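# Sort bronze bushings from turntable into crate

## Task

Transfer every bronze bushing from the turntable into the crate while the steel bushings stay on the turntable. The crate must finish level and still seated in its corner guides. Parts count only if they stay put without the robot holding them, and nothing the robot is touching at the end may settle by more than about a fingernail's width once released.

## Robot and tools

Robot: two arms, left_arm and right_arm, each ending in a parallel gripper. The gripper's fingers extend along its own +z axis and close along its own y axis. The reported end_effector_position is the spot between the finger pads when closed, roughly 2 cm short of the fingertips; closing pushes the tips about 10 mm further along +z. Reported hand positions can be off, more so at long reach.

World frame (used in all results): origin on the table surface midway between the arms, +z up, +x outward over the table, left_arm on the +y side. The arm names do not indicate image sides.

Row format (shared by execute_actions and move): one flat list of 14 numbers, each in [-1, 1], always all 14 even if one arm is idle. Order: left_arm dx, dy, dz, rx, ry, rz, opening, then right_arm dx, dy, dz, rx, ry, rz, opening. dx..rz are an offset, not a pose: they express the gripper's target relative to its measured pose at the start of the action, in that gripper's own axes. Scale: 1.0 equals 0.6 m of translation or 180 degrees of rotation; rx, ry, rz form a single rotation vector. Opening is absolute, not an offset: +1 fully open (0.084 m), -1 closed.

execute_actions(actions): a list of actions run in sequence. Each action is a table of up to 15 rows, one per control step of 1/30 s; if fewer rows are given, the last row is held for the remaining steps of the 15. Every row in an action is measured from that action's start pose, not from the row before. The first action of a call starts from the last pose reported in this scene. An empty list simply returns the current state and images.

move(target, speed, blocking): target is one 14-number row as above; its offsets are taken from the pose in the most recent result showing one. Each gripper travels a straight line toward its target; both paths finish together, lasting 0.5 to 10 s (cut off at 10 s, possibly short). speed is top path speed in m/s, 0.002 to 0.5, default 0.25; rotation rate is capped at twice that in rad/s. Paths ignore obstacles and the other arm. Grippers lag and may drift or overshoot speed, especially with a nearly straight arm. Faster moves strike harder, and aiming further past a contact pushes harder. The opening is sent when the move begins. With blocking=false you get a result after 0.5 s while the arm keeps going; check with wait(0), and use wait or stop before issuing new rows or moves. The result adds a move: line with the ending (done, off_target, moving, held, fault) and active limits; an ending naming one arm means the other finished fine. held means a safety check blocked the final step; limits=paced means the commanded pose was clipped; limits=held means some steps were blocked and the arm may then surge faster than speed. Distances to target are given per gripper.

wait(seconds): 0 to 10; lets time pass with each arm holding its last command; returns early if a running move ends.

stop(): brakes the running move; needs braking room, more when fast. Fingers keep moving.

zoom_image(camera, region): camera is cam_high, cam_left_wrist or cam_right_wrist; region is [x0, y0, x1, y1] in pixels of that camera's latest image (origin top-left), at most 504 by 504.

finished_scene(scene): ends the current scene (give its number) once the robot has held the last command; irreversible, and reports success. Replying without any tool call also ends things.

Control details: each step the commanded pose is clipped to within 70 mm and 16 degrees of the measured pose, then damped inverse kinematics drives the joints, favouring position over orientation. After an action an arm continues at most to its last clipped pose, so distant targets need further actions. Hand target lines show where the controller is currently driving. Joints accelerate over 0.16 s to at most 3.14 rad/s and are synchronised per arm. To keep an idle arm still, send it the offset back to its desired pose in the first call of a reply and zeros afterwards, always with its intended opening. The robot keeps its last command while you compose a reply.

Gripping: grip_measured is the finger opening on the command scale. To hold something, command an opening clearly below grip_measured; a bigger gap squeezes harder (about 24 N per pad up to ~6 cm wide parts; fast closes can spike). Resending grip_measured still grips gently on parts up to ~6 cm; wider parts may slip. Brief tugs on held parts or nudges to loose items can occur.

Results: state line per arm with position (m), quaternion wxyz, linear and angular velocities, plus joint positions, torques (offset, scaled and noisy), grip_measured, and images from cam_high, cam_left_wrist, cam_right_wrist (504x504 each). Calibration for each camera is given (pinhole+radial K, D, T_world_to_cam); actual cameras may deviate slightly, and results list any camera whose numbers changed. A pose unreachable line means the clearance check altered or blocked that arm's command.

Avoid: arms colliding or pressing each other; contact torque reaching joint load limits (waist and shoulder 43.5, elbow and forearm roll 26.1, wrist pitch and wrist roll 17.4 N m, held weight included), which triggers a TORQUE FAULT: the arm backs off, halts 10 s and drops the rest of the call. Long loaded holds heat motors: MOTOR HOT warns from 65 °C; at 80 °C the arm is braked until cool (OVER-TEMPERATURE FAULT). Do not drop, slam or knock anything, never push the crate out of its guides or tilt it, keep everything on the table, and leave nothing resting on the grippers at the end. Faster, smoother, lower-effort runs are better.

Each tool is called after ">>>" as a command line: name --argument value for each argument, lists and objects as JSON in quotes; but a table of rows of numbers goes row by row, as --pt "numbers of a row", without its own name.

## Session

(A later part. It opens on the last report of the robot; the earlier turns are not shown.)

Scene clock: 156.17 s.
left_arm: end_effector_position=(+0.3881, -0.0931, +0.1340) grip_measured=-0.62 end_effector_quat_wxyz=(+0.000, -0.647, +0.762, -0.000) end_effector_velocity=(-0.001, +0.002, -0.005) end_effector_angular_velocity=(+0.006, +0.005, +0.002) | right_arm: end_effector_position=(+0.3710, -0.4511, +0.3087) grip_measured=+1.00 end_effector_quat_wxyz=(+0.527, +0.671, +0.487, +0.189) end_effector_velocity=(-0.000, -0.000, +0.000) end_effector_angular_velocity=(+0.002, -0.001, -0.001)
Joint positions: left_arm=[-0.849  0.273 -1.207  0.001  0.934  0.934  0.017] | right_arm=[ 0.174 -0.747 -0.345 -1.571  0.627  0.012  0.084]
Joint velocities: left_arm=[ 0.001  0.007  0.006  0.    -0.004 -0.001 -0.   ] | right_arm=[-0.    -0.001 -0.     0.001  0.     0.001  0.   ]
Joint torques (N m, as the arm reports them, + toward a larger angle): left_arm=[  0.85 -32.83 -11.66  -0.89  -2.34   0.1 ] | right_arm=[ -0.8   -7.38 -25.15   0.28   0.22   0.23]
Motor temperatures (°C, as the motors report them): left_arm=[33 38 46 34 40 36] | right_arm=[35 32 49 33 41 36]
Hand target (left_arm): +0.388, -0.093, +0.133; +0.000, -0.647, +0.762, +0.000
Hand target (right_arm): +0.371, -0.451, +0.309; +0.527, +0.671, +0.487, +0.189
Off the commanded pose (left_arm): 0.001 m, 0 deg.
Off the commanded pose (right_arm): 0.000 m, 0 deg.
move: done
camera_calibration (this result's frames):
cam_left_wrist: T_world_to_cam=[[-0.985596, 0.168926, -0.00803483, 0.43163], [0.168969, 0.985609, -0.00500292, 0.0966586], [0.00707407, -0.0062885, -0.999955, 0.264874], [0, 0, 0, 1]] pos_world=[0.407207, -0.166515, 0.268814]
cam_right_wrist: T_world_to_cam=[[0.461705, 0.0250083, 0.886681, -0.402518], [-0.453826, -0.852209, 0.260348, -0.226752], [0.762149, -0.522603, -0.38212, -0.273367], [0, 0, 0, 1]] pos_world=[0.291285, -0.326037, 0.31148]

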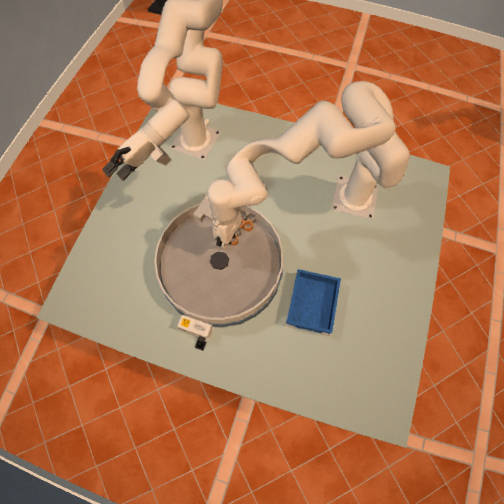

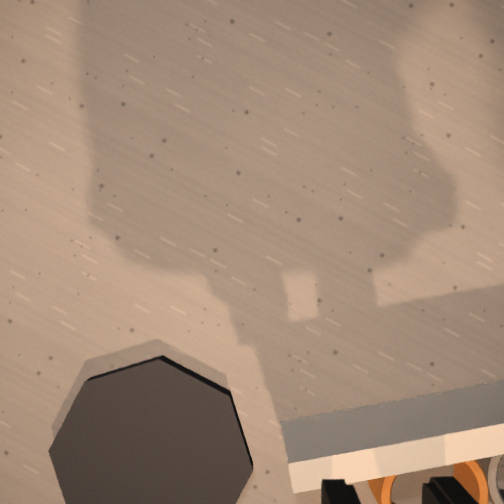

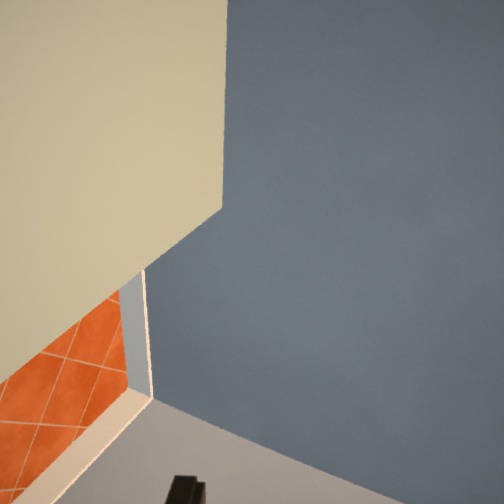

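>>> move --target '[-0.006,0.005,0.05,0,0,0,-0.6,0,0,0,0,0,0,1]' --speed 0.03

Scene clock: 163.80 s.
left_arm: end_effector_position=(+0.3908, -0.0944, +0.1180) grip_measured=-0.62 end_effector_quat_wxyz=(+0.001, -0.647, +0.762, -0.015) end_effector_velocity=(+0.001, -0.000, +0.000) end_effector_angular_velocity=(-0.005, -0.006, -0.001) | right_arm: end_effector_position=(+0.3710, -0.4511, +0.3087) grip_measured=+1.00 end_effector_quat_wxyz=(+0.527, +0.671, +0.487, +0.189) end_effector_velocity=(+0.000, -0.000, +0.000) end_effector_angular_velocity=(-0.001, +0.000, -0.001)
Joint positions: left_arm=[-0.847  0.286 -1.168  0.     0.853  0.936  0.017] | right_arm=[ 0.174 -0.747 -0.345 -1.571  0.627  0.012  0.084]
Joint velocities: left_arm=[ 0.001 -0.003  0.006  0.001 -0.011  0.001  0.   ] | right_arm=[ 0.    -0.    -0.     0.001  0.001 -0.001  0.   ]
Joint torques (N m, as the arm reports them, + toward a larger angle): left_arm=[ 0.79  2.71  0.24 -0.82 -1.99  0.02] | right_arm=[ -0.77  -7.61 -25.29   0.28   0.22   0.21]
Motor temperatures (°C, as the motors report them): left_arm=[33 38 46 34 40 36] | right_arm=[35 32 49 33 41 36]
Hand target (left_arm): +0.386, -0.089, +0.104; +0.000, -0.647, +0.762, -0.000
Hand target (right_arm): +0.371, -0.451, +0.309; +0.527, +0.671, +0.487, +0.189
Off the commanded pose (left_arm): 0.016 m, 2 deg.
Off the commanded pose (right_arm): 0.000 m, 0 deg.
move: off_target (left_arm)
camera_calibration (this result's frames):
cam_left_wrist: T_world_to_cam=[[-0.985175, 0.168736, -0.030949, 0.436843], [0.169444, 0.985297, -0.0218769, 0.0992299], [0.0268026, -0.0267967, -0.999282, 0.239098], [0, 0, 0, 1]] pos_world=[0.407144, -0.165075, 0.254617]
cam_right_wrist: T_world_to_cam=[[0.461705, 0.0250081, 0.886681, -0.402518], [-0.453826, -0.85221, 0.260348, -0.226752], [0.762149, -0.522603, -0.38212, -0.273367], [0, 0, 0, 1]] pos_world=[0.291285, -0.326037, 0.31148]

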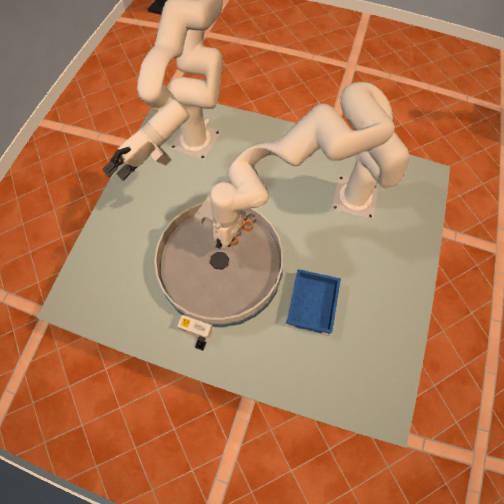

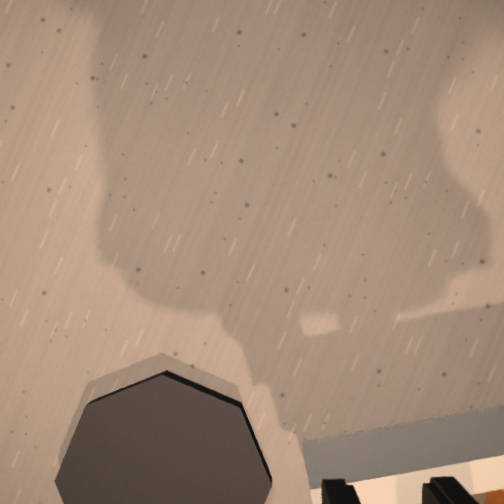

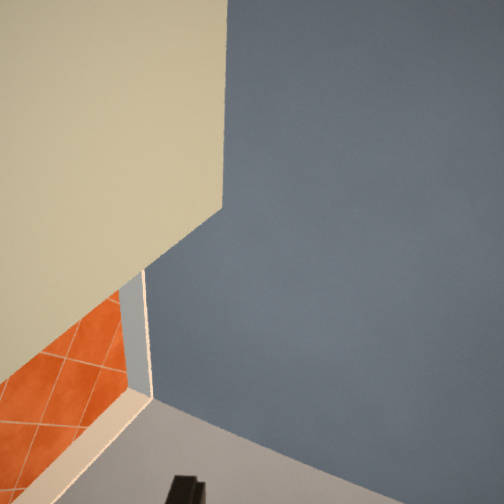

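>>> execute_actions --actions '[[[0,0,-0.02,0,0,0,-0.6,0,0,0,0,0,0,1]],[[-0.015,0,0,0,0,0,-0.6,0,0,0,0,0,0,1]]]'

Scene clock: 175.53 s.
left_arm: end_effector_position=(+0.3913, -0.0845, +0.1282) grip_measured=-0.62 end_effector_quat_wxyz=(+0.001, -0.647, +0.762, -0.013) end_effector_velocity=(+0.000, +0.001, -0.000) end_effector_angular_velocity=(+0.000, +0.000, +0.001) | right_arm: end_effector_position=(+0.3710, -0.4511, +0.3087) grip_measured=+1.00 end_effector_quat_wxyz=(+0.527, +0.671, +0.487, +0.189) end_effector_velocity=(-0.000, -0.000, -0.000) end_effector_angular_velocity=(+0.003, +0.000, -0.001)
Joint positions: left_arm=[-0.833  0.252 -1.154 -0.     0.877  0.95   0.017] | right_arm=[ 0.174 -0.747 -0.345 -1.571  0.627  0.012  0.084]
Joint velocities: left_arm=[ 0.002 -0.001  0.002  0.    -0.001  0.    -0.   ] | right_arm=[-0.     0.     0.001  0.002  0.     0.001  0.   ]
Joint torques (N m, as the arm reports them, + toward a larger angle): left_arm=[  0.55 -32.3  -11.59  -1.27  -2.04   0.21] | right_arm=[ -0.74  -7.26 -25.24   0.32   0.17   0.22]
Motor temperatures (°C, as the motors report them): left_arm=[33 37 42 34 39 36] | right_arm=[35 32 50 33 41 36]
Hand target (left_arm): +0.391, -0.084, +0.128; +0.001, -0.647, +0.762, -0.013
Hand target (right_arm): +0.371, -0.451, +0.309; +0.527, +0.671, +0.487, +0.189
Off the commanded pose (left_arm): 0.000 m, 0 deg.
Off the commanded pose (right_arm): 0.000 m, 0 deg.
camera_calibration (this result's frames):
cam_left_wrist: T_world_to_cam=[[-0.985262, 0.168732, -0.0280724, 0.435712], [0.169309, 0.985368, -0.0196283, 0.0893875], [0.0243497, -0.0240919, -0.999413, 0.250764], [0, 0, 0, 1]] pos_world=[0.40805, -0.155557, 0.264603]
cam_right_wrist: T_world_to_cam=[[0.461705, 0.0250081, 0.886681, -0.402518], [-0.453826, -0.85221, 0.260348, -0.226752], [0.762149, -0.522603, -0.38212, -0.273367], [0, 0, 0, 1]] pos_world=[0.291285, -0.326037, 0.31148]

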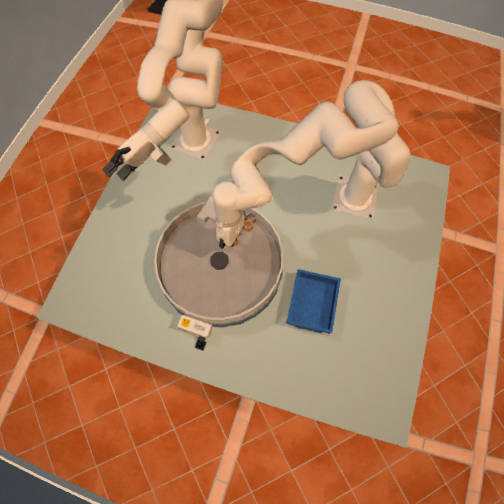

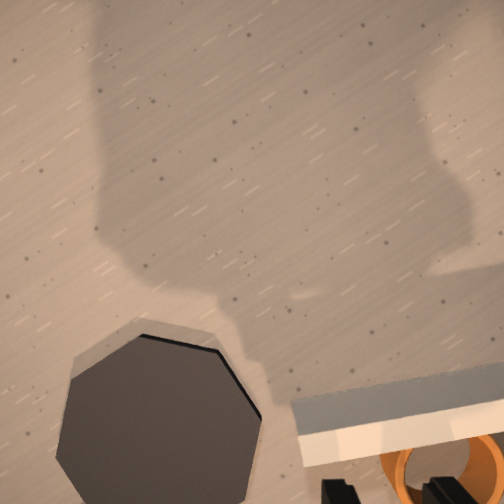

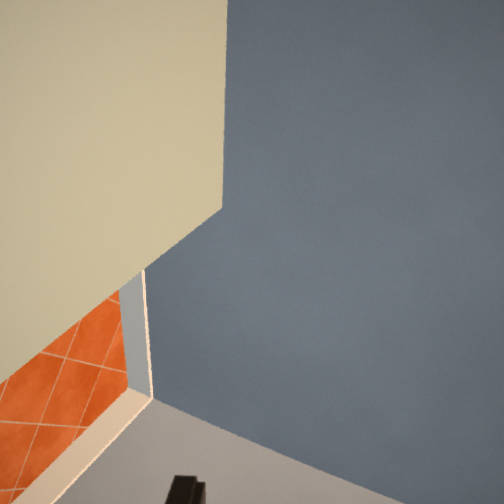

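>>> move --target '[0,0.003,0.05,0,0,0,-0.6,0,0,0,0,0,0,1]' --speed 0.03

Scene clock: 186.40 s.
left_arm: end_effector_position=(+0.3916, -0.0851, +0.1014) grip_measured=-0.62 end_effector_quat_wxyz=(+0.001, -0.648, +0.762, -0.015) end_effector_velocity=(+0.002, -0.001, -0.002) end_effector_angular_velocity=(-0.004, -0.005, +0.001) | right_arm: end_effector_position=(+0.3710, -0.4511, +0.3087) grip_measured=+1.00 end_effector_quat_wxyz=(+0.527, +0.671, +0.487, +0.189) end_effector_velocity=(+0.000, +0.000, +0.000) end_effector_angular_velocity=(-0.002, -0.000, +0.001)
Joint positions: left_arm=[-0.834  0.294 -1.126  0.001  0.802  0.948  0.017] | right_arm=[ 0.174 -0.747 -0.345 -1.571  0.627  0.012  0.084]
Joint velocities: left_arm=[ 0.002  0.005  0.002  0.001 -0.013  0.    -0.   ] | right_arm=[ 0.     0.    -0.001 -0.002  0.    -0.     0.   ]
Joint torques (N m, as the arm reports them, + toward a larger angle): left_arm=[ -3.59 -19.2   -9.25  -2.14  -4.43   0.25] | right_arm=[ -1.12  -7.64 -25.3    0.19   0.23   0.23]
Motor temperatures (°C, as the motors report them): left_arm=[33 37 44 34 39 36] | right_arm=[35 32 50 33 41 36]
Hand target (left_arm): +0.390, -0.085, +0.098; +0.001, -0.647, +0.762, -0.013
Hand target (right_arm): +0.371, -0.451, +0.309; +0.527, +0.671, +0.487, +0.189
Off the commanded pose (left_arm): 0.004 m, 0 deg.
Off the commanded pose (right_arm): 0.000 m, 0 deg.
move: off_target (left_arm)
camera_calibration (this result's frames):
cam_left_wrist: T_world_to_cam=[[-0.98532, 0.167661, -0.0321439, 0.435658], [0.168405, 0.985472, -0.0220014, 0.0899908], [0.0279882, -0.0270916, -0.999241, 0.222292], [0, 0, 0, 1]] pos_world=[0.407886, -0.155704, 0.238107]
cam_right_wrist: T_world_to_cam=[[0.461705, 0.0250081, 0.886681, -0.402518], [-0.453826, -0.85221, 0.260348, -0.226752], [0.762149, -0.522603, -0.38212, -0.273367], [0, 0, 0, 1]] pos_world=[0.291285, -0.326037, 0.31148]

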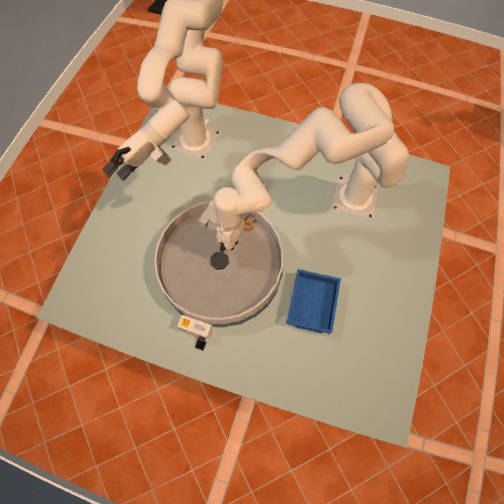

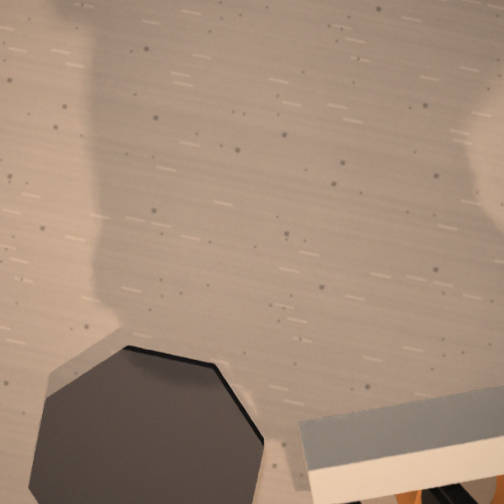

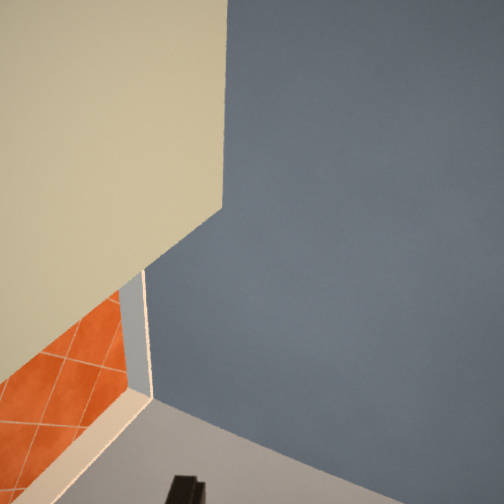

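Went lower this time. Try closing and see.

>>> execute_actions --actions '[[[0,0,0,0,0,0,-1,0,0,0,0,0,0,1]],[[0,0,0,0,0,0,-1,0,0,0,0,0,0,1]]]'

Scene clock: 190.90 s.
left_arm: end_effector_position=(+0.3904, -0.0859, +0.1005) grip_measured=-1.00 end_effector_quat_wxyz=(+0.001, -0.647, +0.762, -0.015) end_effector_velocity=(-0.001, -0.001, +0.000) end_effector_angular_velocity=(-0.001, -0.000, -0.001) | right_arm: end_effector_position=(+0.3710, -0.4511, +0.3087) grip_measured=+1.00 end_effector_quat_wxyz=(+0.527, +0.671, +0.487, +0.189) end_effector_velocity=(-0.000, -0.000, +0.001) end_effector_angular_velocity=(+0.001, -0.002, -0.000)
Joint positions: left_arm=[-0.836  0.295 -1.125 -0.     0.801  0.948  0.   ] | right_arm=[ 0.174 -0.747 -0.345 -1.571  0.627  0.012  0.084]
Joint velocities: left_arm=[-0.002 -0.    -0.    -0.    -0.    -0.     0.   ] | right_arm=[-0.    -0.003  0.     0.     0.     0.001  0.   ]
Joint torques (N m, as the arm reports them, + toward a larger angle): left_arm=[ -1.43 -19.39  -6.73  -1.8   -1.69   0.1 ] | right_arm=[ -0.73  -7.6  -25.33   0.11   0.17   0.31]
Motor temperatures (°C, as the motors report them): left_arm=[33 37 43 34 40 36] | right_arm=[35 32 50 33 41 36]
Hand target (left_arm): +0.390, -0.086, +0.101; +0.001, -0.647, +0.762, -0.014
Hand target (right_arm): +0.371, -0.451, +0.309; +0.527, +0.671, +0.487, +0.189
Off the commanded pose (left_arm): 0.000 m, 0 deg.
Off the commanded pose (right_arm): 0.000 m, 0 deg.
camera_calibration (this result's frames):
cam_left_wrist: T_world_to_cam=[[-0.98506, 0.169422, -0.0308593, 0.434549], [0.170131, 0.985176, -0.021995, 0.090257], [0.0266754, -0.0269165, -0.999282, 0.221899], [0, 0, 0, 1]] pos_world=[0.406782, -0.156568, 0.237135]
cam_right_wrist: T_world_to_cam=[[0.461705, 0.0250081, 0.886681, -0.402518], [-0.453826, -0.85221, 0.260348, -0.226752], [0.762149, -0.522603, -0.38212, -0.273367], [0, 0, 0, 1]] pos_world=[0.291285, -0.326037, 0.31148]

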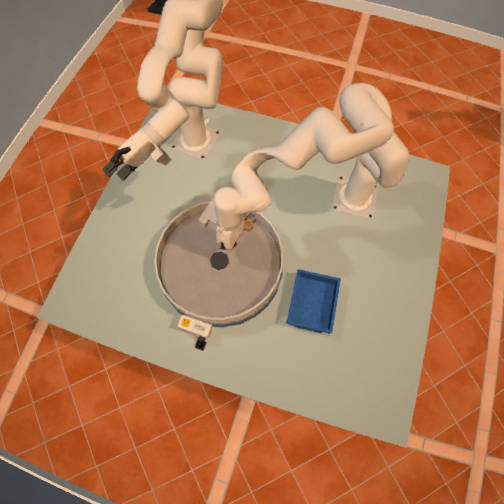

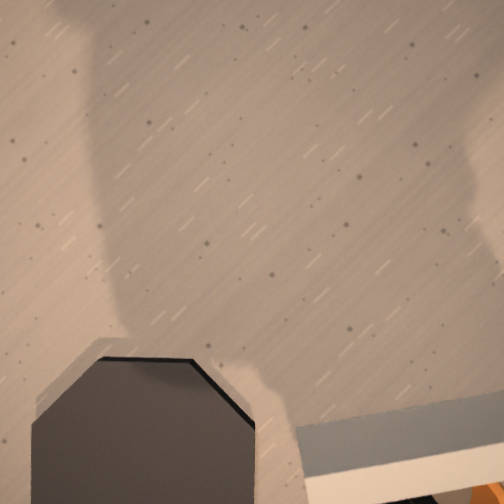

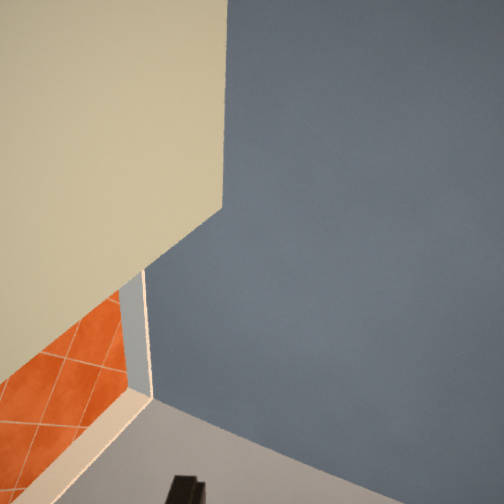

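Missed. Lift and look.

>>> move --target '[0.05,0.05,-0.17,0,0,0,-0.6,0,0,0,0,0,0,1]'

Scene clock: 200.83 s.
left_arm: end_effector_position=(+0.3538, -0.1078, +0.2013) grip_measured=-0.62 end_effector_quat_wxyz=(+0.001, -0.647, +0.762, -0.014) end_effector_velocity=(+0.000, -0.003, +0.007) end_effector_angular_velocity=(-0.009, -0.008, -0.002) | right_arm: end_effector_position=(+0.3710, -0.4511, +0.3087) grip_measured=+1.00 end_effector_quat_wxyz=(+0.527, +0.671, +0.487, +0.189) end_effector_velocity=(-0.000, -0.000, +0.001) end_effector_angular_velocity=(+0.001, -0.002, -0.000)
Joint positions: left_arm=[-0.918  0.136 -1.222  0.003  1.059  0.865  0.017] | right_arm=[ 0.174 -0.747 -0.345 -1.571  0.627  0.012  0.084]
Joint velocities: left_arm=[-0.003 -0.006 -0.011  0.     0.005 -0.002 -0.   ] | right_arm=[-0.    -0.002  0.     0.001  0.     0.     0.   ]
Joint torques (N m, as the arm reports them, + toward a larger angle): left_arm=[  0.26 -29.9  -12.27  -1.38  -2.32   0.01] | right_arm=[ -0.66  -7.45 -25.34   0.19   0.28   0.23]
Motor temperatures (°C, as the motors report them): left_arm=[33 37 42 34 39 36] | right_arm=[35 32 50 33 41 36]
Hand target (left_arm): +0.354, -0.108, +0.202; +0.001, -0.647, +0.762, -0.015
Hand target (right_arm): +0.371, -0.451, +0.309; +0.527, +0.671, +0.487, +0.189
Off the commanded pose (left_arm): 0.001 m, 0 deg.
Off the commanded pose (right_arm): 0.000 m, 0 deg.
move: done
camera_calibration (this result's frames):
cam_left_wrist: T_world_to_cam=[[-0.985174, 0.168952, -0.0297868, 0.405067], [0.169603, 0.985292, -0.020849, 0.120254], [0.0258262, -0.0255918, -0.999339, 0.323484], [0, 0, 0, 1]] pos_world=[0.370312, -0.178644, 0.337843]
cam_right_wrist: T_world_to_cam=[[0.461705, 0.0250083, 0.886681, -0.402518], [-0.453826, -0.85221, 0.260348, -0.226752], [0.762149, -0.522603, -0.38212, -0.273367], [0, 0, 0, 1]] pos_world=[0.291285, -0.326037, 0.31148]

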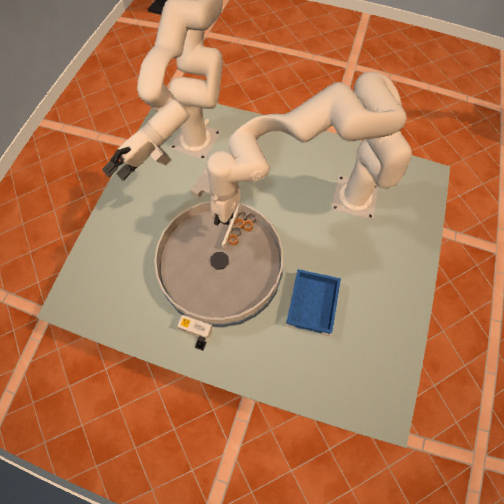

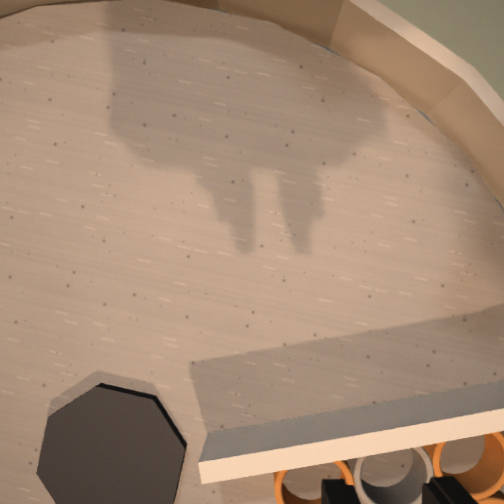

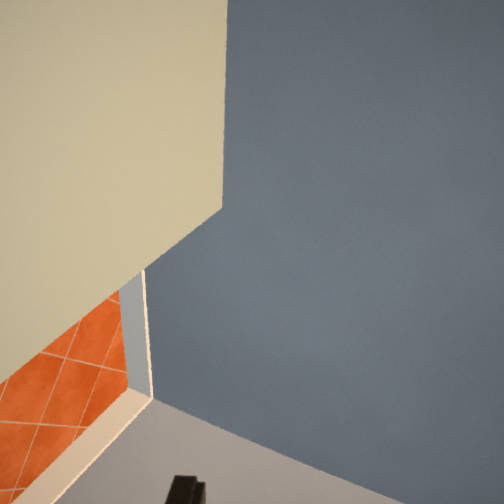

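>>> move --target '[-0.087,0.083,0,0,0,0,1,0,0,0,0,0,0,1]'

Scene clock: 241.07 s.
left_arm: end_effector_position=(+0.3133, -0.0484, +0.1990) grip_measured=+1.00 end_effector_quat_wxyz=(+0.001, -0.647, +0.762, -0.014) end_effector_velocity=(-0.001, +0.002, -0.000) end_effector_angular_velocity=(+0.000, -0.000, -0.001) | right_arm: end_effector_position=(+0.3710, -0.4511, +0.3087) grip_measured=+1.00 end_effector_quat_wxyz=(+0.527, +0.671, +0.487, +0.189) end_effector_velocity=(-0.000, -0.000, -0.000) end_effector_angular_velocity=(+0.000, +0.000, -0.002)
Joint positions: left_arm=[-0.901 -0.1   -0.939  0.002  1.011  0.882  0.084] | right_arm=[ 0.174 -0.747 -0.345 -1.571  0.627  0.012  0.084]
Joint velocities: left_arm=[ 0.    -0.006  0.008  0.    -0.001  0.001 -0.   ] | right_arm=[-0.    -0.     0.001  0.001  0.002  0.     0.   ]
Joint torques (N m, as the arm reports them, + toward a larger angle): left_arm=[  0.   -23.93 -12.14  -1.47  -2.04   0.23] | right_arm=[ -0.62  -7.24 -25.21   0.05   0.15   0.29]
Motor temperatures (°C, as the motors report them): left_arm=[33 38 47 34 39 36] | right_arm=[35 32 50 33 41 36]
Hand target (left_arm): +0.313, -0.048, +0.199; +0.001, -0.647, +0.762, -0.014
Hand target (right_arm): +0.371, -0.451, +0.309; +0.527, +0.671, +0.487, +0.189
Off the commanded pose (left_arm): 0.000 m, 0 deg.
Off the commanded pose (right_arm): 0.000 m, 0 deg.
move: done
camera_calibration (this result's frames):
cam_left_wrist: T_world_to_cam=[[-0.98516, 0.169071, -0.0295587, 0.354986], [0.169712, 0.985276, -0.0206967, 0.0684636], [0.0256243, -0.025406, -0.999349, 0.323858], [0, 0, 0, 1]] pos_world=[0.329801, -0.119246, 0.335557]
cam_right_wrist: T_world_to_cam=[[0.461705, 0.0250083, 0.886681, -0.402518], [-0.453826, -0.85221, 0.260348, -0.226752], [0.762149, -0.522603, -0.38212, -0.273367], [0, 0, 0, 1]] pos_world=[0.291285, -0.326037, 0.31148]

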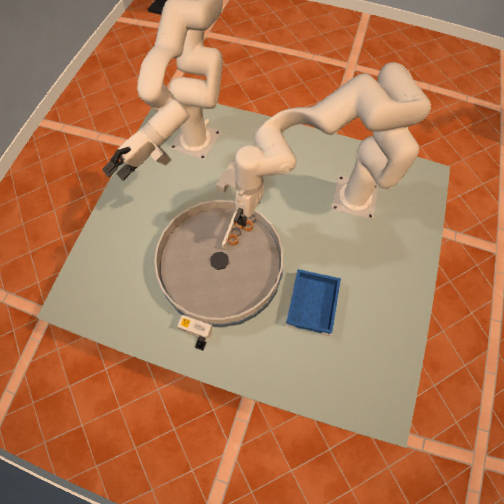

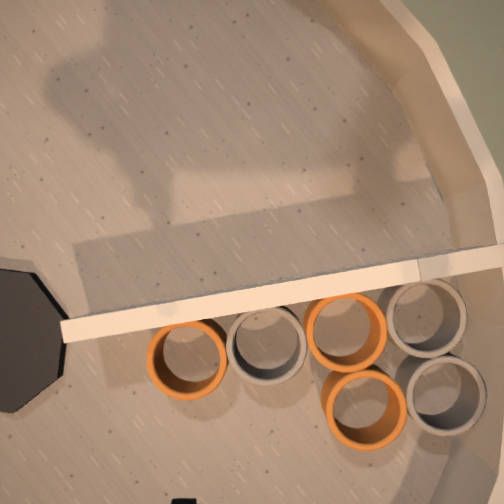

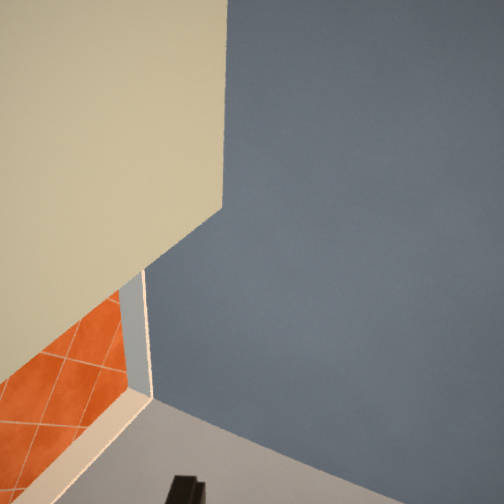

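>>> move --target '[0.0,-0.107,0.1,0,0,-0.054,0.19,0,0,0,0,0,0,1]'

>>> move --target '[0,0,0.075,0,0,0,0.19,0,0,0,0,0,0,1]' --speed 0.04

Scene clock: 255.67 s.
left_arm: end_effector_position=(+0.3776, -0.0603, +0.1411) grip_measured=+0.18 end_effector_quat_wxyz=(+0.000, +0.709, -0.705, +0.014) end_effector_velocity=(+0.000, +0.000, -0.003) end_effector_angular_velocity=(+0.005, +0.004, +0.002) | right_arm: end_effector_position=(+0.3710, -0.4511, +0.3087) grip_measured=+1.00 end_effector_quat_wxyz=(+0.527, +0.671, +0.487, +0.189) end_effector_velocity=(+0.000, +0.000, -0.000) end_effector_angular_velocity=(-0.002, +0.001, +0.002)
Joint positions: left_arm=[-0.818  0.148 -1.054 -0.001  0.878  0.797  0.052] | right_arm=[ 0.174 -0.747 -0.345 -1.571  0.627  0.012  0.084]
Joint velocities: left_arm=[ 0.     0.008 -0.002  0.001 -0.    -0.002 -0.   ] | right_arm=[-0.     0.001 -0.    -0.001 -0.001 -0.001  0.   ]
Joint torques (N m, as the arm reports them, + toward a larger angle): left_arm=[ -0.47 -29.99 -11.66  -1.25  -2.48  -0.14] | right_arm=[ -0.8   -7.54 -25.22   0.15   0.27   0.26]
Motor temperatures (°C, as the motors report them): left_arm=[33 38 48 34 39 36] | right_arm=[35 32 50 33 41 36]
Hand target (left_arm): +0.378, -0.060, +0.141; +0.000, +0.709, -0.705, +0.014
Hand target (right_arm): +0.371, -0.451, +0.309; +0.527, +0.671, +0.487, +0.189
Off the commanded pose (left_arm): 0.001 m, 0 deg.
Off the commanded pose (right_arm): 0.000 m, 0 deg.
move: done
camera_calibration (this result's frames):
cam_left_wrist: T_world_to_cam=[[-0.999633, 0.000859304, -0.0270942, 0.413665], [0.00153293, 0.99969, -0.0248516, 0.133063], [0.0270644, -0.024884, -0.999324, 0.263468], [0, 0, 0, 1]] pos_world=[0.406178, -0.126821, 0.277804]
cam_right_wrist: T_world_to_cam=[[0.461705, 0.0250081, 0.886681, -0.402518], [-0.453826, -0.85221, 0.260348, -0.226752], [0.762149, -0.522603, -0.38212, -0.273367], [0, 0, 0, 1]] pos_world=[0.291285, -0.326037, 0.31148]

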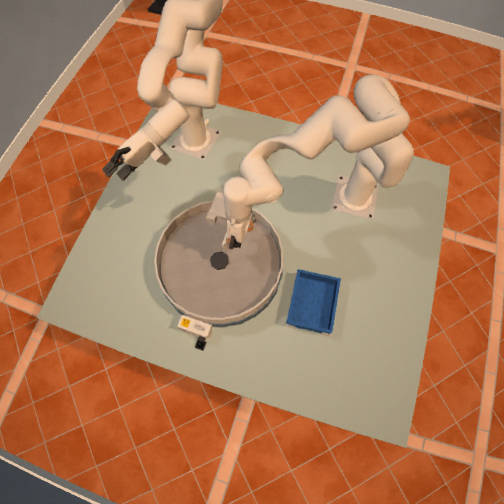

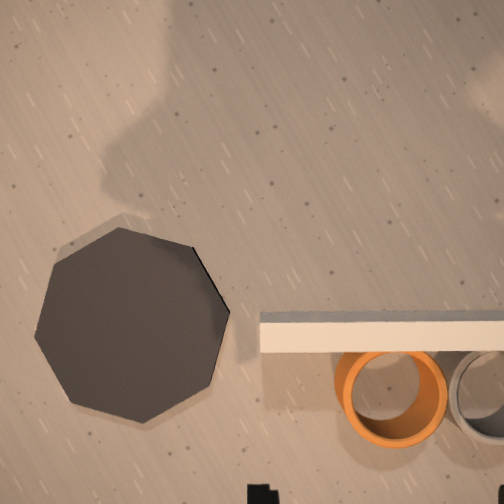

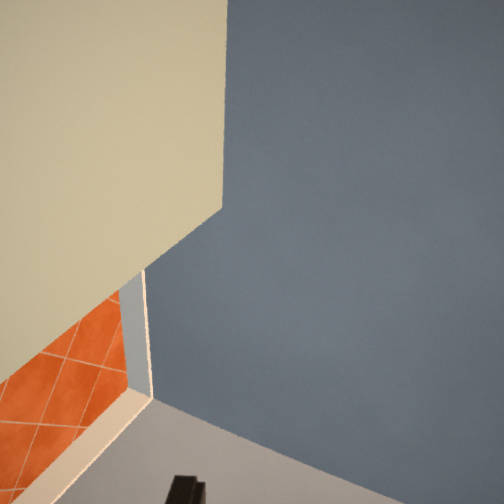

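Scene clock: 257.13 s.
left_arm: end_effector_position=(+0.3786, -0.0613, +0.0962) grip_measured=+0.18 end_effector_quat_wxyz=(+0.000, +0.709, -0.705, +0.014) end_effector_velocity=(-0.002, +0.001, -0.004) end_effector_angular_velocity=(+0.004, +0.005, -0.002) | right_arm: end_effector_position=(+0.3710, -0.4511, +0.3087) grip_measured=+1.00 end_effector_quat_wxyz=(+0.527, +0.671, +0.487, +0.189) end_effector_velocity=(+0.000, +0.000, +0.000) end_effector_angular_velocity=(-0.000, -0.000, +0.001)
Joint positions: left_arm=[-0.818  0.227 -1.015 -0.001  0.76   0.798  0.052] | right_arm=[ 0.174 -0.747 -0.345 -1.571  0.627  0.012  0.084]
Joint velocities: left_arm=[-0.002  0.005  0.005 -0.001 -0.004  0.001  0.   ] | right_arm=[ 0.    -0.    -0.     0.001 -0.    -0.001  0.   ]
Joint torques (N m, as the arm reports them, + toward a larger angle): left_arm=[ -0.19 -30.69 -11.13  -1.26  -2.31   0.08] | right_arm=[ -0.63  -7.48 -25.25   0.21   0.16   0.31]
Motor temperatures (°C, as the motors report them): left_arm=[33 38 47 34 39 36] | right_arm=[35 32 50 33 41 36]
Hand target (left_arm): +0.379, -0.061, +0.096; +0.000, +0.709, -0.705, +0.014
Hand target (right_arm): +0.371, -0.451, +0.309; +0.527, +0.671, +0.487, +0.189
Off the commanded pose (left_arm): 0.000 m, 0 deg.
Off the commanded pose (right_arm): 0.000 m, 0 deg.
move: done
camera_calibration (this result's frames):
cam_left_wrist: T_world_to_cam=[[-0.999635, 0.000915203, -0.0270005, 0.413368], [0.0015872, 0.999689, -0.0248775, 0.132888], [0.0269694, -0.0249113, -0.999326, 0.218636], [0, 0, 0, 1]] pos_world=[0.40711, -0.127779, 0.232956]
cam_right_wrist: T_world_to_cam=[[0.461705, 0.0250082, 0.886681, -0.402518], [-0.453826, -0.852209, 0.260348, -0.226752], [0.762149, -0.522603, -0.38212, -0.273367], [0, 0, 0, 1]] pos_world=[0.291285, -0.326037, 0.31148]

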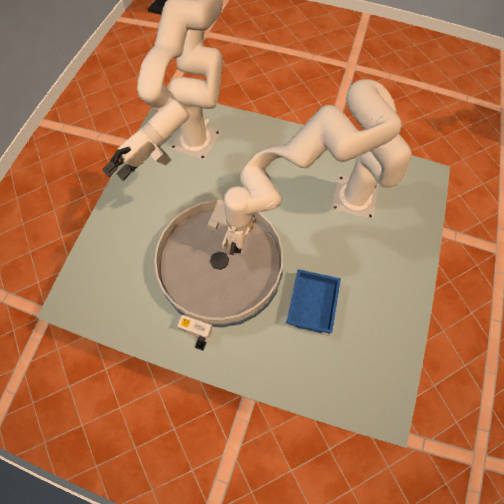

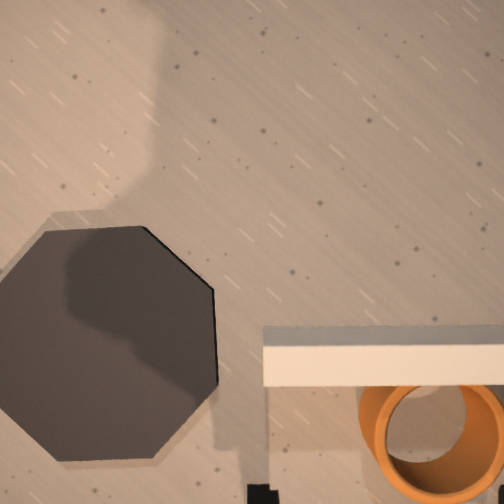

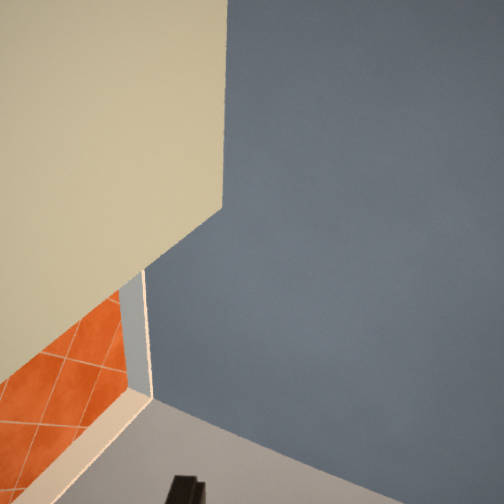

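>>> move --target '[0.045,-0.007,0,0,0,0,0.19,0,0,0,0,0,0,1]' --speed 0.03

Scene clock: 262.80 s.
left_arm: end_effector_position=(+0.3827, -0.0871, +0.0963) grip_measured=+0.18 end_effector_quat_wxyz=(-0.000, +0.709, -0.705, +0.013) end_effector_velocity=(+0.000, -0.000, -0.001) end_effector_angular_velocity=(+0.005, +0.003, +0.002) | right_arm: end_effector_position=(+0.3710, -0.4511, +0.3087) grip_measured=+1.00 end_effector_quat_wxyz=(+0.527, +0.671, +0.487, +0.189) end_effector_velocity=(+0.000, -0.000, +0.000) end_effector_angular_velocity=(+0.000, +0.000, -0.000)
Joint positions: left_arm=[-0.849  0.291 -1.106  0.001  0.789  0.765  0.052] | right_arm=[ 0.174 -0.747 -0.345 -1.571  0.627  0.012  0.084]
Joint velocities: left_arm=[-0.001  0.006 -0.007  0.002  0.007 -0.004  0.   ] | right_arm=[ 0.     0.    -0.     0.001  0.    -0.001  0.   ]
Joint torques (N m, as the arm reports them, + toward a larger angle): left_arm=[ -1.42 -32.53 -11.74  -1.86  -3.41  -0.07] | right_arm=[ -0.79  -7.2  -25.21   0.15   0.23   0.29]
Motor temperatures (°C, as the motors report them): left_arm=[33 38 47 34 39 36] | right_arm=[35 32 50 33 41 36]
Hand target (left_arm): +0.383, -0.088, +0.097; +0.000, +0.709, -0.705, +0.014
Hand target (right_arm): +0.371, -0.451, +0.309; +0.527, +0.671, +0.487, +0.189
Off the commanded pose (left_arm): 0.001 m, 0 deg.
Off the commanded pose (right_arm): 0.000 m, 0 deg.
move: done
camera_calibration (this result's frames):
cam_left_wrist: T_world_to_cam=[[-0.999669, 0.000671389, -0.0257225, 0.417381], [0.00126358, 0.999734, -0.0230129, 0.158659], [0.0257002, -0.0230378, -0.999404, 0.218659], [0, 0, 0, 1]] pos_world=[0.411423, -0.15386, 0.232916]
cam_right_wrist: T_world_to_cam=[[0.461705, 0.0250081, 0.886681, -0.402518], [-0.453826, -0.85221, 0.260348, -0.226752], [0.762149, -0.522603, -0.38212, -0.273367], [0, 0, 0, 1]] pos_world=[0.291285, -0.326037, 0.31148]

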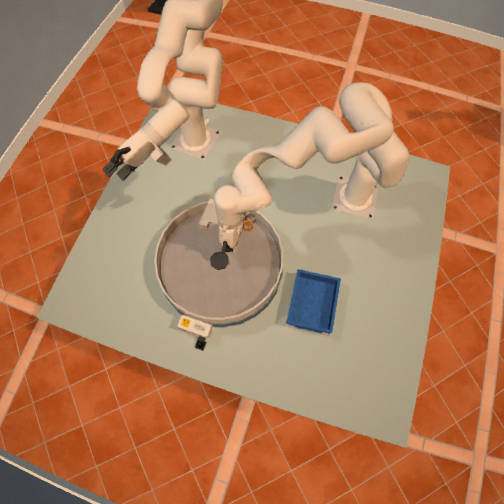

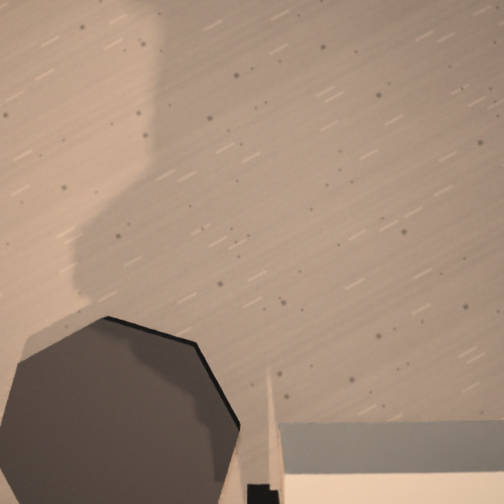

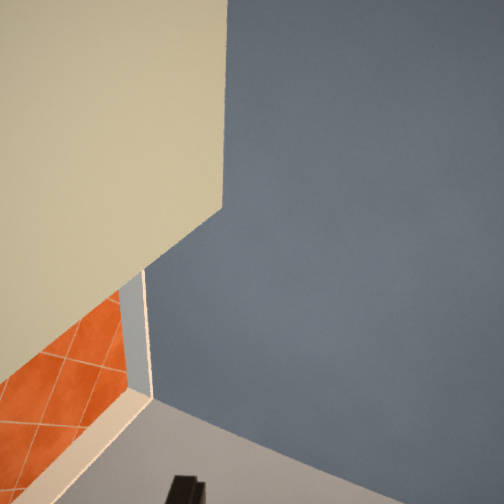

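Try closing.

>>> execute_actions --actions '[[[0,0,0,0,0,0,-1,0,0,0,0,0,0,1]],[[0,0,0,0,0,0,-1,0,0,0,0,0,0,1]]]'

Scene clock: 267.10 s.
left_arm: end_effector_position=(+0.3828, -0.0878, +0.0966) grip_measured=-0.30 end_effector_quat_wxyz=(+0.000, +0.709, -0.705, +0.014) end_effector_velocity=(+0.001, +0.001, -0.000) end_effector_angular_velocity=(+0.001, +0.000, +0.003) | right_arm: end_effector_position=(+0.3710, -0.4511, +0.3087) grip_measured=+1.00 end_effector_quat_wxyz=(+0.527, +0.671, +0.487, +0.189) end_effector_velocity=(-0.000, -0.000, -0.000) end_effector_angular_velocity=(-0.000, +0.001, -0.001)
Joint positions: left_arm=[-0.85   0.291 -1.107  0.001  0.788  0.765  0.031] | right_arm=[ 0.174 -0.747 -0.345 -1.571  0.627  0.012  0.084]
Joint velocities: left_arm=[ 0.002  0.     0.     0.001  0.    -0.001 -0.   ] | right_arm=[-0.    -0.     0.     0.002  0.001 -0.002  0.   ]
Joint torques (N m, as the arm reports them, + toward a larger angle): left_arm=[ -2.78 -36.11 -16.14  -2.57  -6.18  -0.25] | right_arm=[ -0.54  -7.36 -25.47   0.12   0.21   0.23]
Motor temperatures (°C, as the motors report them): left_arm=[33 38 49 34 41 36] | right_arm=[35 32 51 33 41 36]
Hand target (left_arm): +0.383, -0.088, +0.097; +0.000, +0.709, -0.705, +0.014
Hand target (right_arm): +0.371, -0.451, +0.309; +0.527, +0.671, +0.487, +0.189
Off the commanded pose (left_arm): 0.000 m, 0 deg.
Off the commanded pose (right_arm): 0.000 m, 0 deg.
camera_calibration (this result's frames):
cam_left_wrist: T_world_to_cam=[[-0.999645, 0.000865928, -0.0266448, 0.417626], [0.00151377, 0.999703, -0.0243034, 0.159347], [0.0266159, -0.0243351, -0.999349, 0.218406], [0, 0, 0, 1]] pos_world=[0.411423, -0.154346, 0.233264]
cam_right_wrist: T_world_to_cam=[[0.461705, 0.0250083, 0.886681, -0.402518], [-0.453826, -0.852209, 0.260348, -0.226752], [0.762149, -0.522603, -0.38212, -0.273367], [0, 0, 0, 1]] pos_world=[0.291285, -0.326037, 0.31148]

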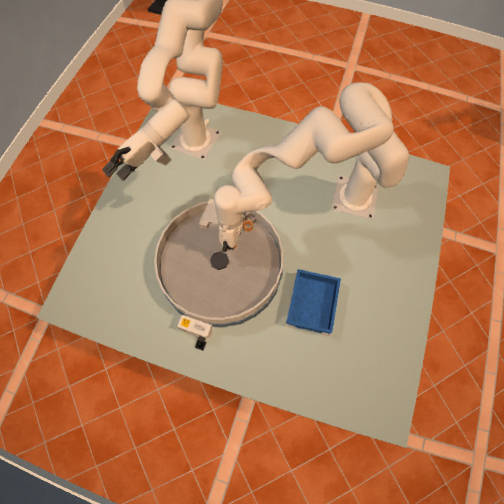

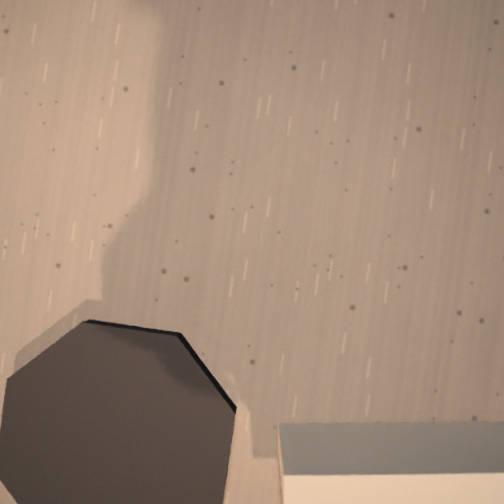

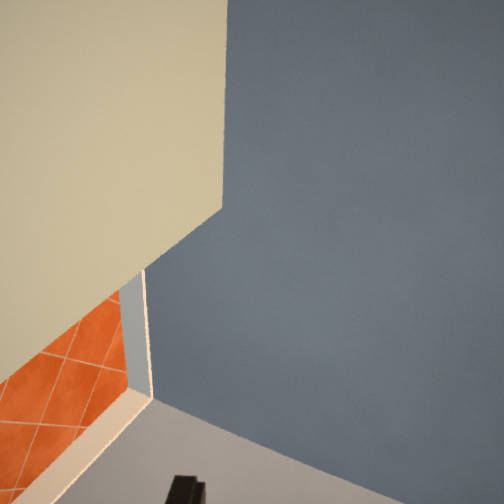

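>>> move --target '[0,0,-0.17,0,0,0,-1,0,0,0,0,0,0,1]' --speed 0.15

Scene clock: 272.97 s.
left_arm: end_effector_position=(+0.3806, -0.0853, +0.1977) grip_measured=-0.30 end_effector_quat_wxyz=(-0.000, +0.709, -0.705, +0.013) end_effector_velocity=(+0.001, -0.001, +0.005) end_effector_angular_velocity=(-0.003, -0.004, -0.000) | right_arm: end_effector_position=(+0.3710, -0.4511, +0.3087) grip_measured=+1.00 end_effector_quat_wxyz=(+0.527, +0.671, +0.487, +0.189) end_effector_velocity=(-0.000, -0.000, +0.000) end_effector_angular_velocity=(+0.001, -0.000, -0.002)
Joint positions: left_arm=[-0.849  0.145 -1.223  0.001  1.052  0.765  0.031] | right_arm=[ 0.174 -0.747 -0.345 -1.571  0.627  0.012  0.084]
Joint velocities: left_arm=[ 0.    -0.004 -0.009  0.001  0.007  0.    -0.   ] | right_arm=[ 0.    -0.    -0.     0.002  0.001 -0.001  0.   ]
Joint torques (N m, as the arm reports them, + toward a larger angle): left_arm=[ -0.13 -30.49 -12.3   -0.97  -2.38   0.  ] | right_arm=[ -0.78  -7.28 -25.27   0.27   0.15   0.34]
Motor temperatures (°C, as the motors report them): left_arm=[33 38 50 34 41 36] | right_arm=[35 32 51 33 41 36]
Hand target (left_arm): +0.381, -0.086, +0.199; -0.000, +0.709, -0.705, +0.014
Hand target (right_arm): +0.371, -0.451, +0.309; +0.527, +0.671, +0.487, +0.189
Off the commanded pose (left_arm): 0.001 m, 0 deg.
Off the commanded pose (right_arm): 0.000 m, 0 deg.
move: done
camera_calibration (this result's frames):
cam_left_wrist: T_world_to_cam=[[-0.999667, 0.000587036, -0.0258158, 0.417918], [0.00118337, 0.999733, -0.0230904, 0.159201], [0.0257954, -0.0231132, -0.9994, 0.319968], [0, 0, 0, 1]] pos_world=[0.409337, -0.152008, 0.334241]
cam_right_wrist: T_world_to_cam=[[0.461705, 0.025008, 0.886681, -0.402518], [-0.453826, -0.852209, 0.260348, -0.226752], [0.762149, -0.522603, -0.38212, -0.273367], [0, 0, 0, 1]] pos_world=[0.291285, -0.326037, 0.31148]

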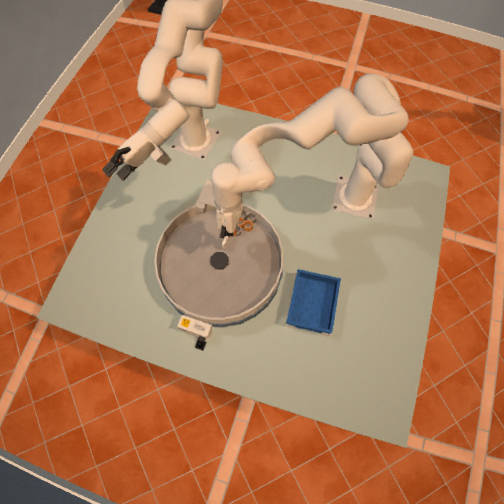

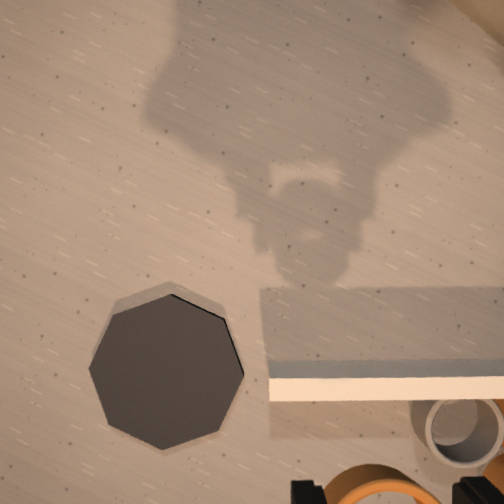

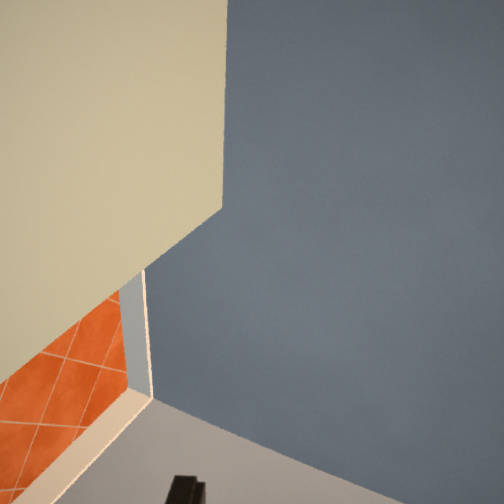

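Got it. To the crate.

>>> move --target '[-0.575,-0.157,0.05,0,0,0,-1,0,0,0,0,0,0,1]'

Scene clock: 279.27 s.
left_arm: end_effector_position=(+0.4731, +0.2589, +0.1627) grip_measured=-0.30 end_effector_quat_wxyz=(-0.000, +0.709, -0.705, +0.013) end_effector_velocity=(+0.001, +0.002, -0.000) end_effector_angular_velocity=(-0.001, +0.000, +0.001) | right_arm: end_effector_position=(+0.3710, -0.4511, +0.3087) grip_measured=+1.00 end_effector_quat_wxyz=(+0.527, +0.671, +0.487, +0.189) end_effector_velocity=(+0.000, +0.000, +0.000) end_effector_angular_velocity=(+0.001, -0.001, +0.001)
Joint positions: left_arm=[-0.098 -0.014 -0.926 -0.021  0.921  1.53   0.031] | right_arm=[ 0.174 -0.747 -0.345 -1.571  0.627  0.012  0.084]
Joint velocities: left_arm=[ 0.005  0.003 -0.002 -0.001 -0.001  0.004 -0.   ] | right_arm=[ 0.    -0.     0.    -0.    -0.001  0.001  0.   ]
Joint torques (N m, as the arm reports them, + toward a larger angle): left_arm=[  0.44 -25.04 -12.32  -1.54  -2.2    0.08] | right_arm=[ -0.5   -7.41 -25.25   0.12   0.32   0.33]
Motor temperatures (°C, as the motors report them): left_arm=[33 38 50 34 41 36] | right_arm=[35 32 51 33 41 36]
Hand target (left_arm): +0.473, +0.259, +0.163; -0.000, +0.709, -0.705, +0.012
Hand target (right_arm): +0.371, -0.451, +0.309; +0.527, +0.671, +0.487, +0.189
Off the commanded pose (left_arm): 0.001 m, 0 deg.
Off the commanded pose (right_arm): 0.000 m, 0 deg.
move: done
camera_calibration (this result's frames):
cam_left_wrist: T_world_to_cam=[[-0.999682, 0.00140045, -0.0251853, 0.50901], [0.00196299, 0.999749, -0.0223251, -0.186323], [0.0251477, -0.0223674, -0.999433, 0.290682], [0, 0, 0, 1]] pos_world=[0.501903, 0.192065, 0.299177]
cam_right_wrist: T_world_to_cam=[[0.461705, 0.025008, 0.886681, -0.402518], [-0.453826, -0.852209, 0.260348, -0.226752], [0.762149, -0.522603, -0.38212, -0.273367], [0, 0, 0, 1]] pos_world=[0.291285, -0.326037, 0.31148]

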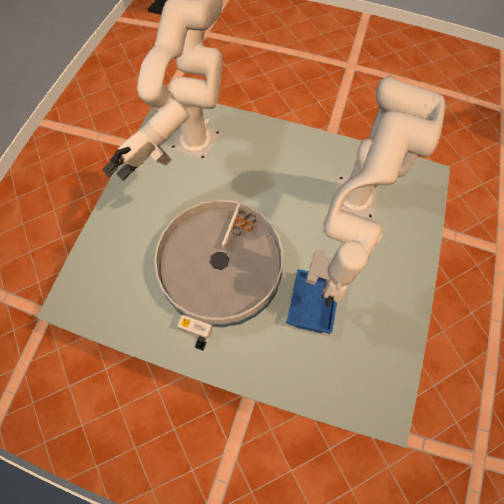

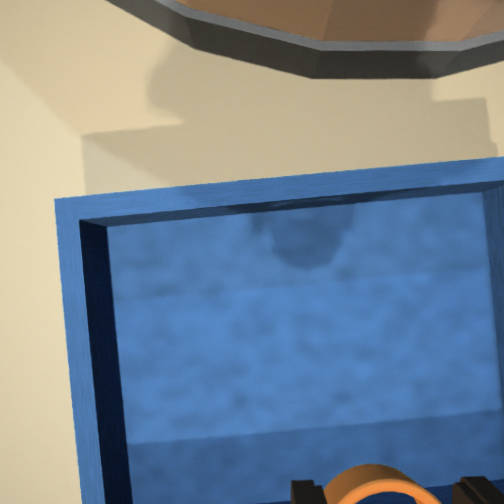

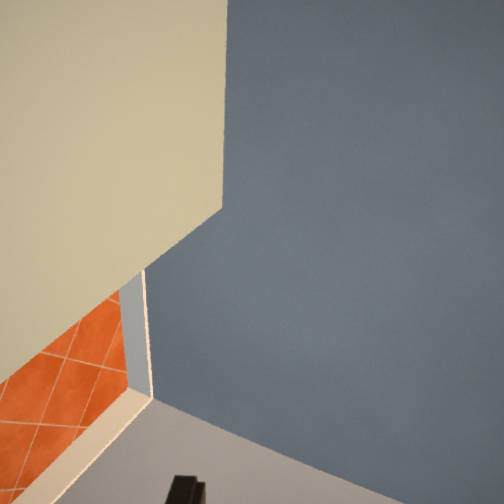

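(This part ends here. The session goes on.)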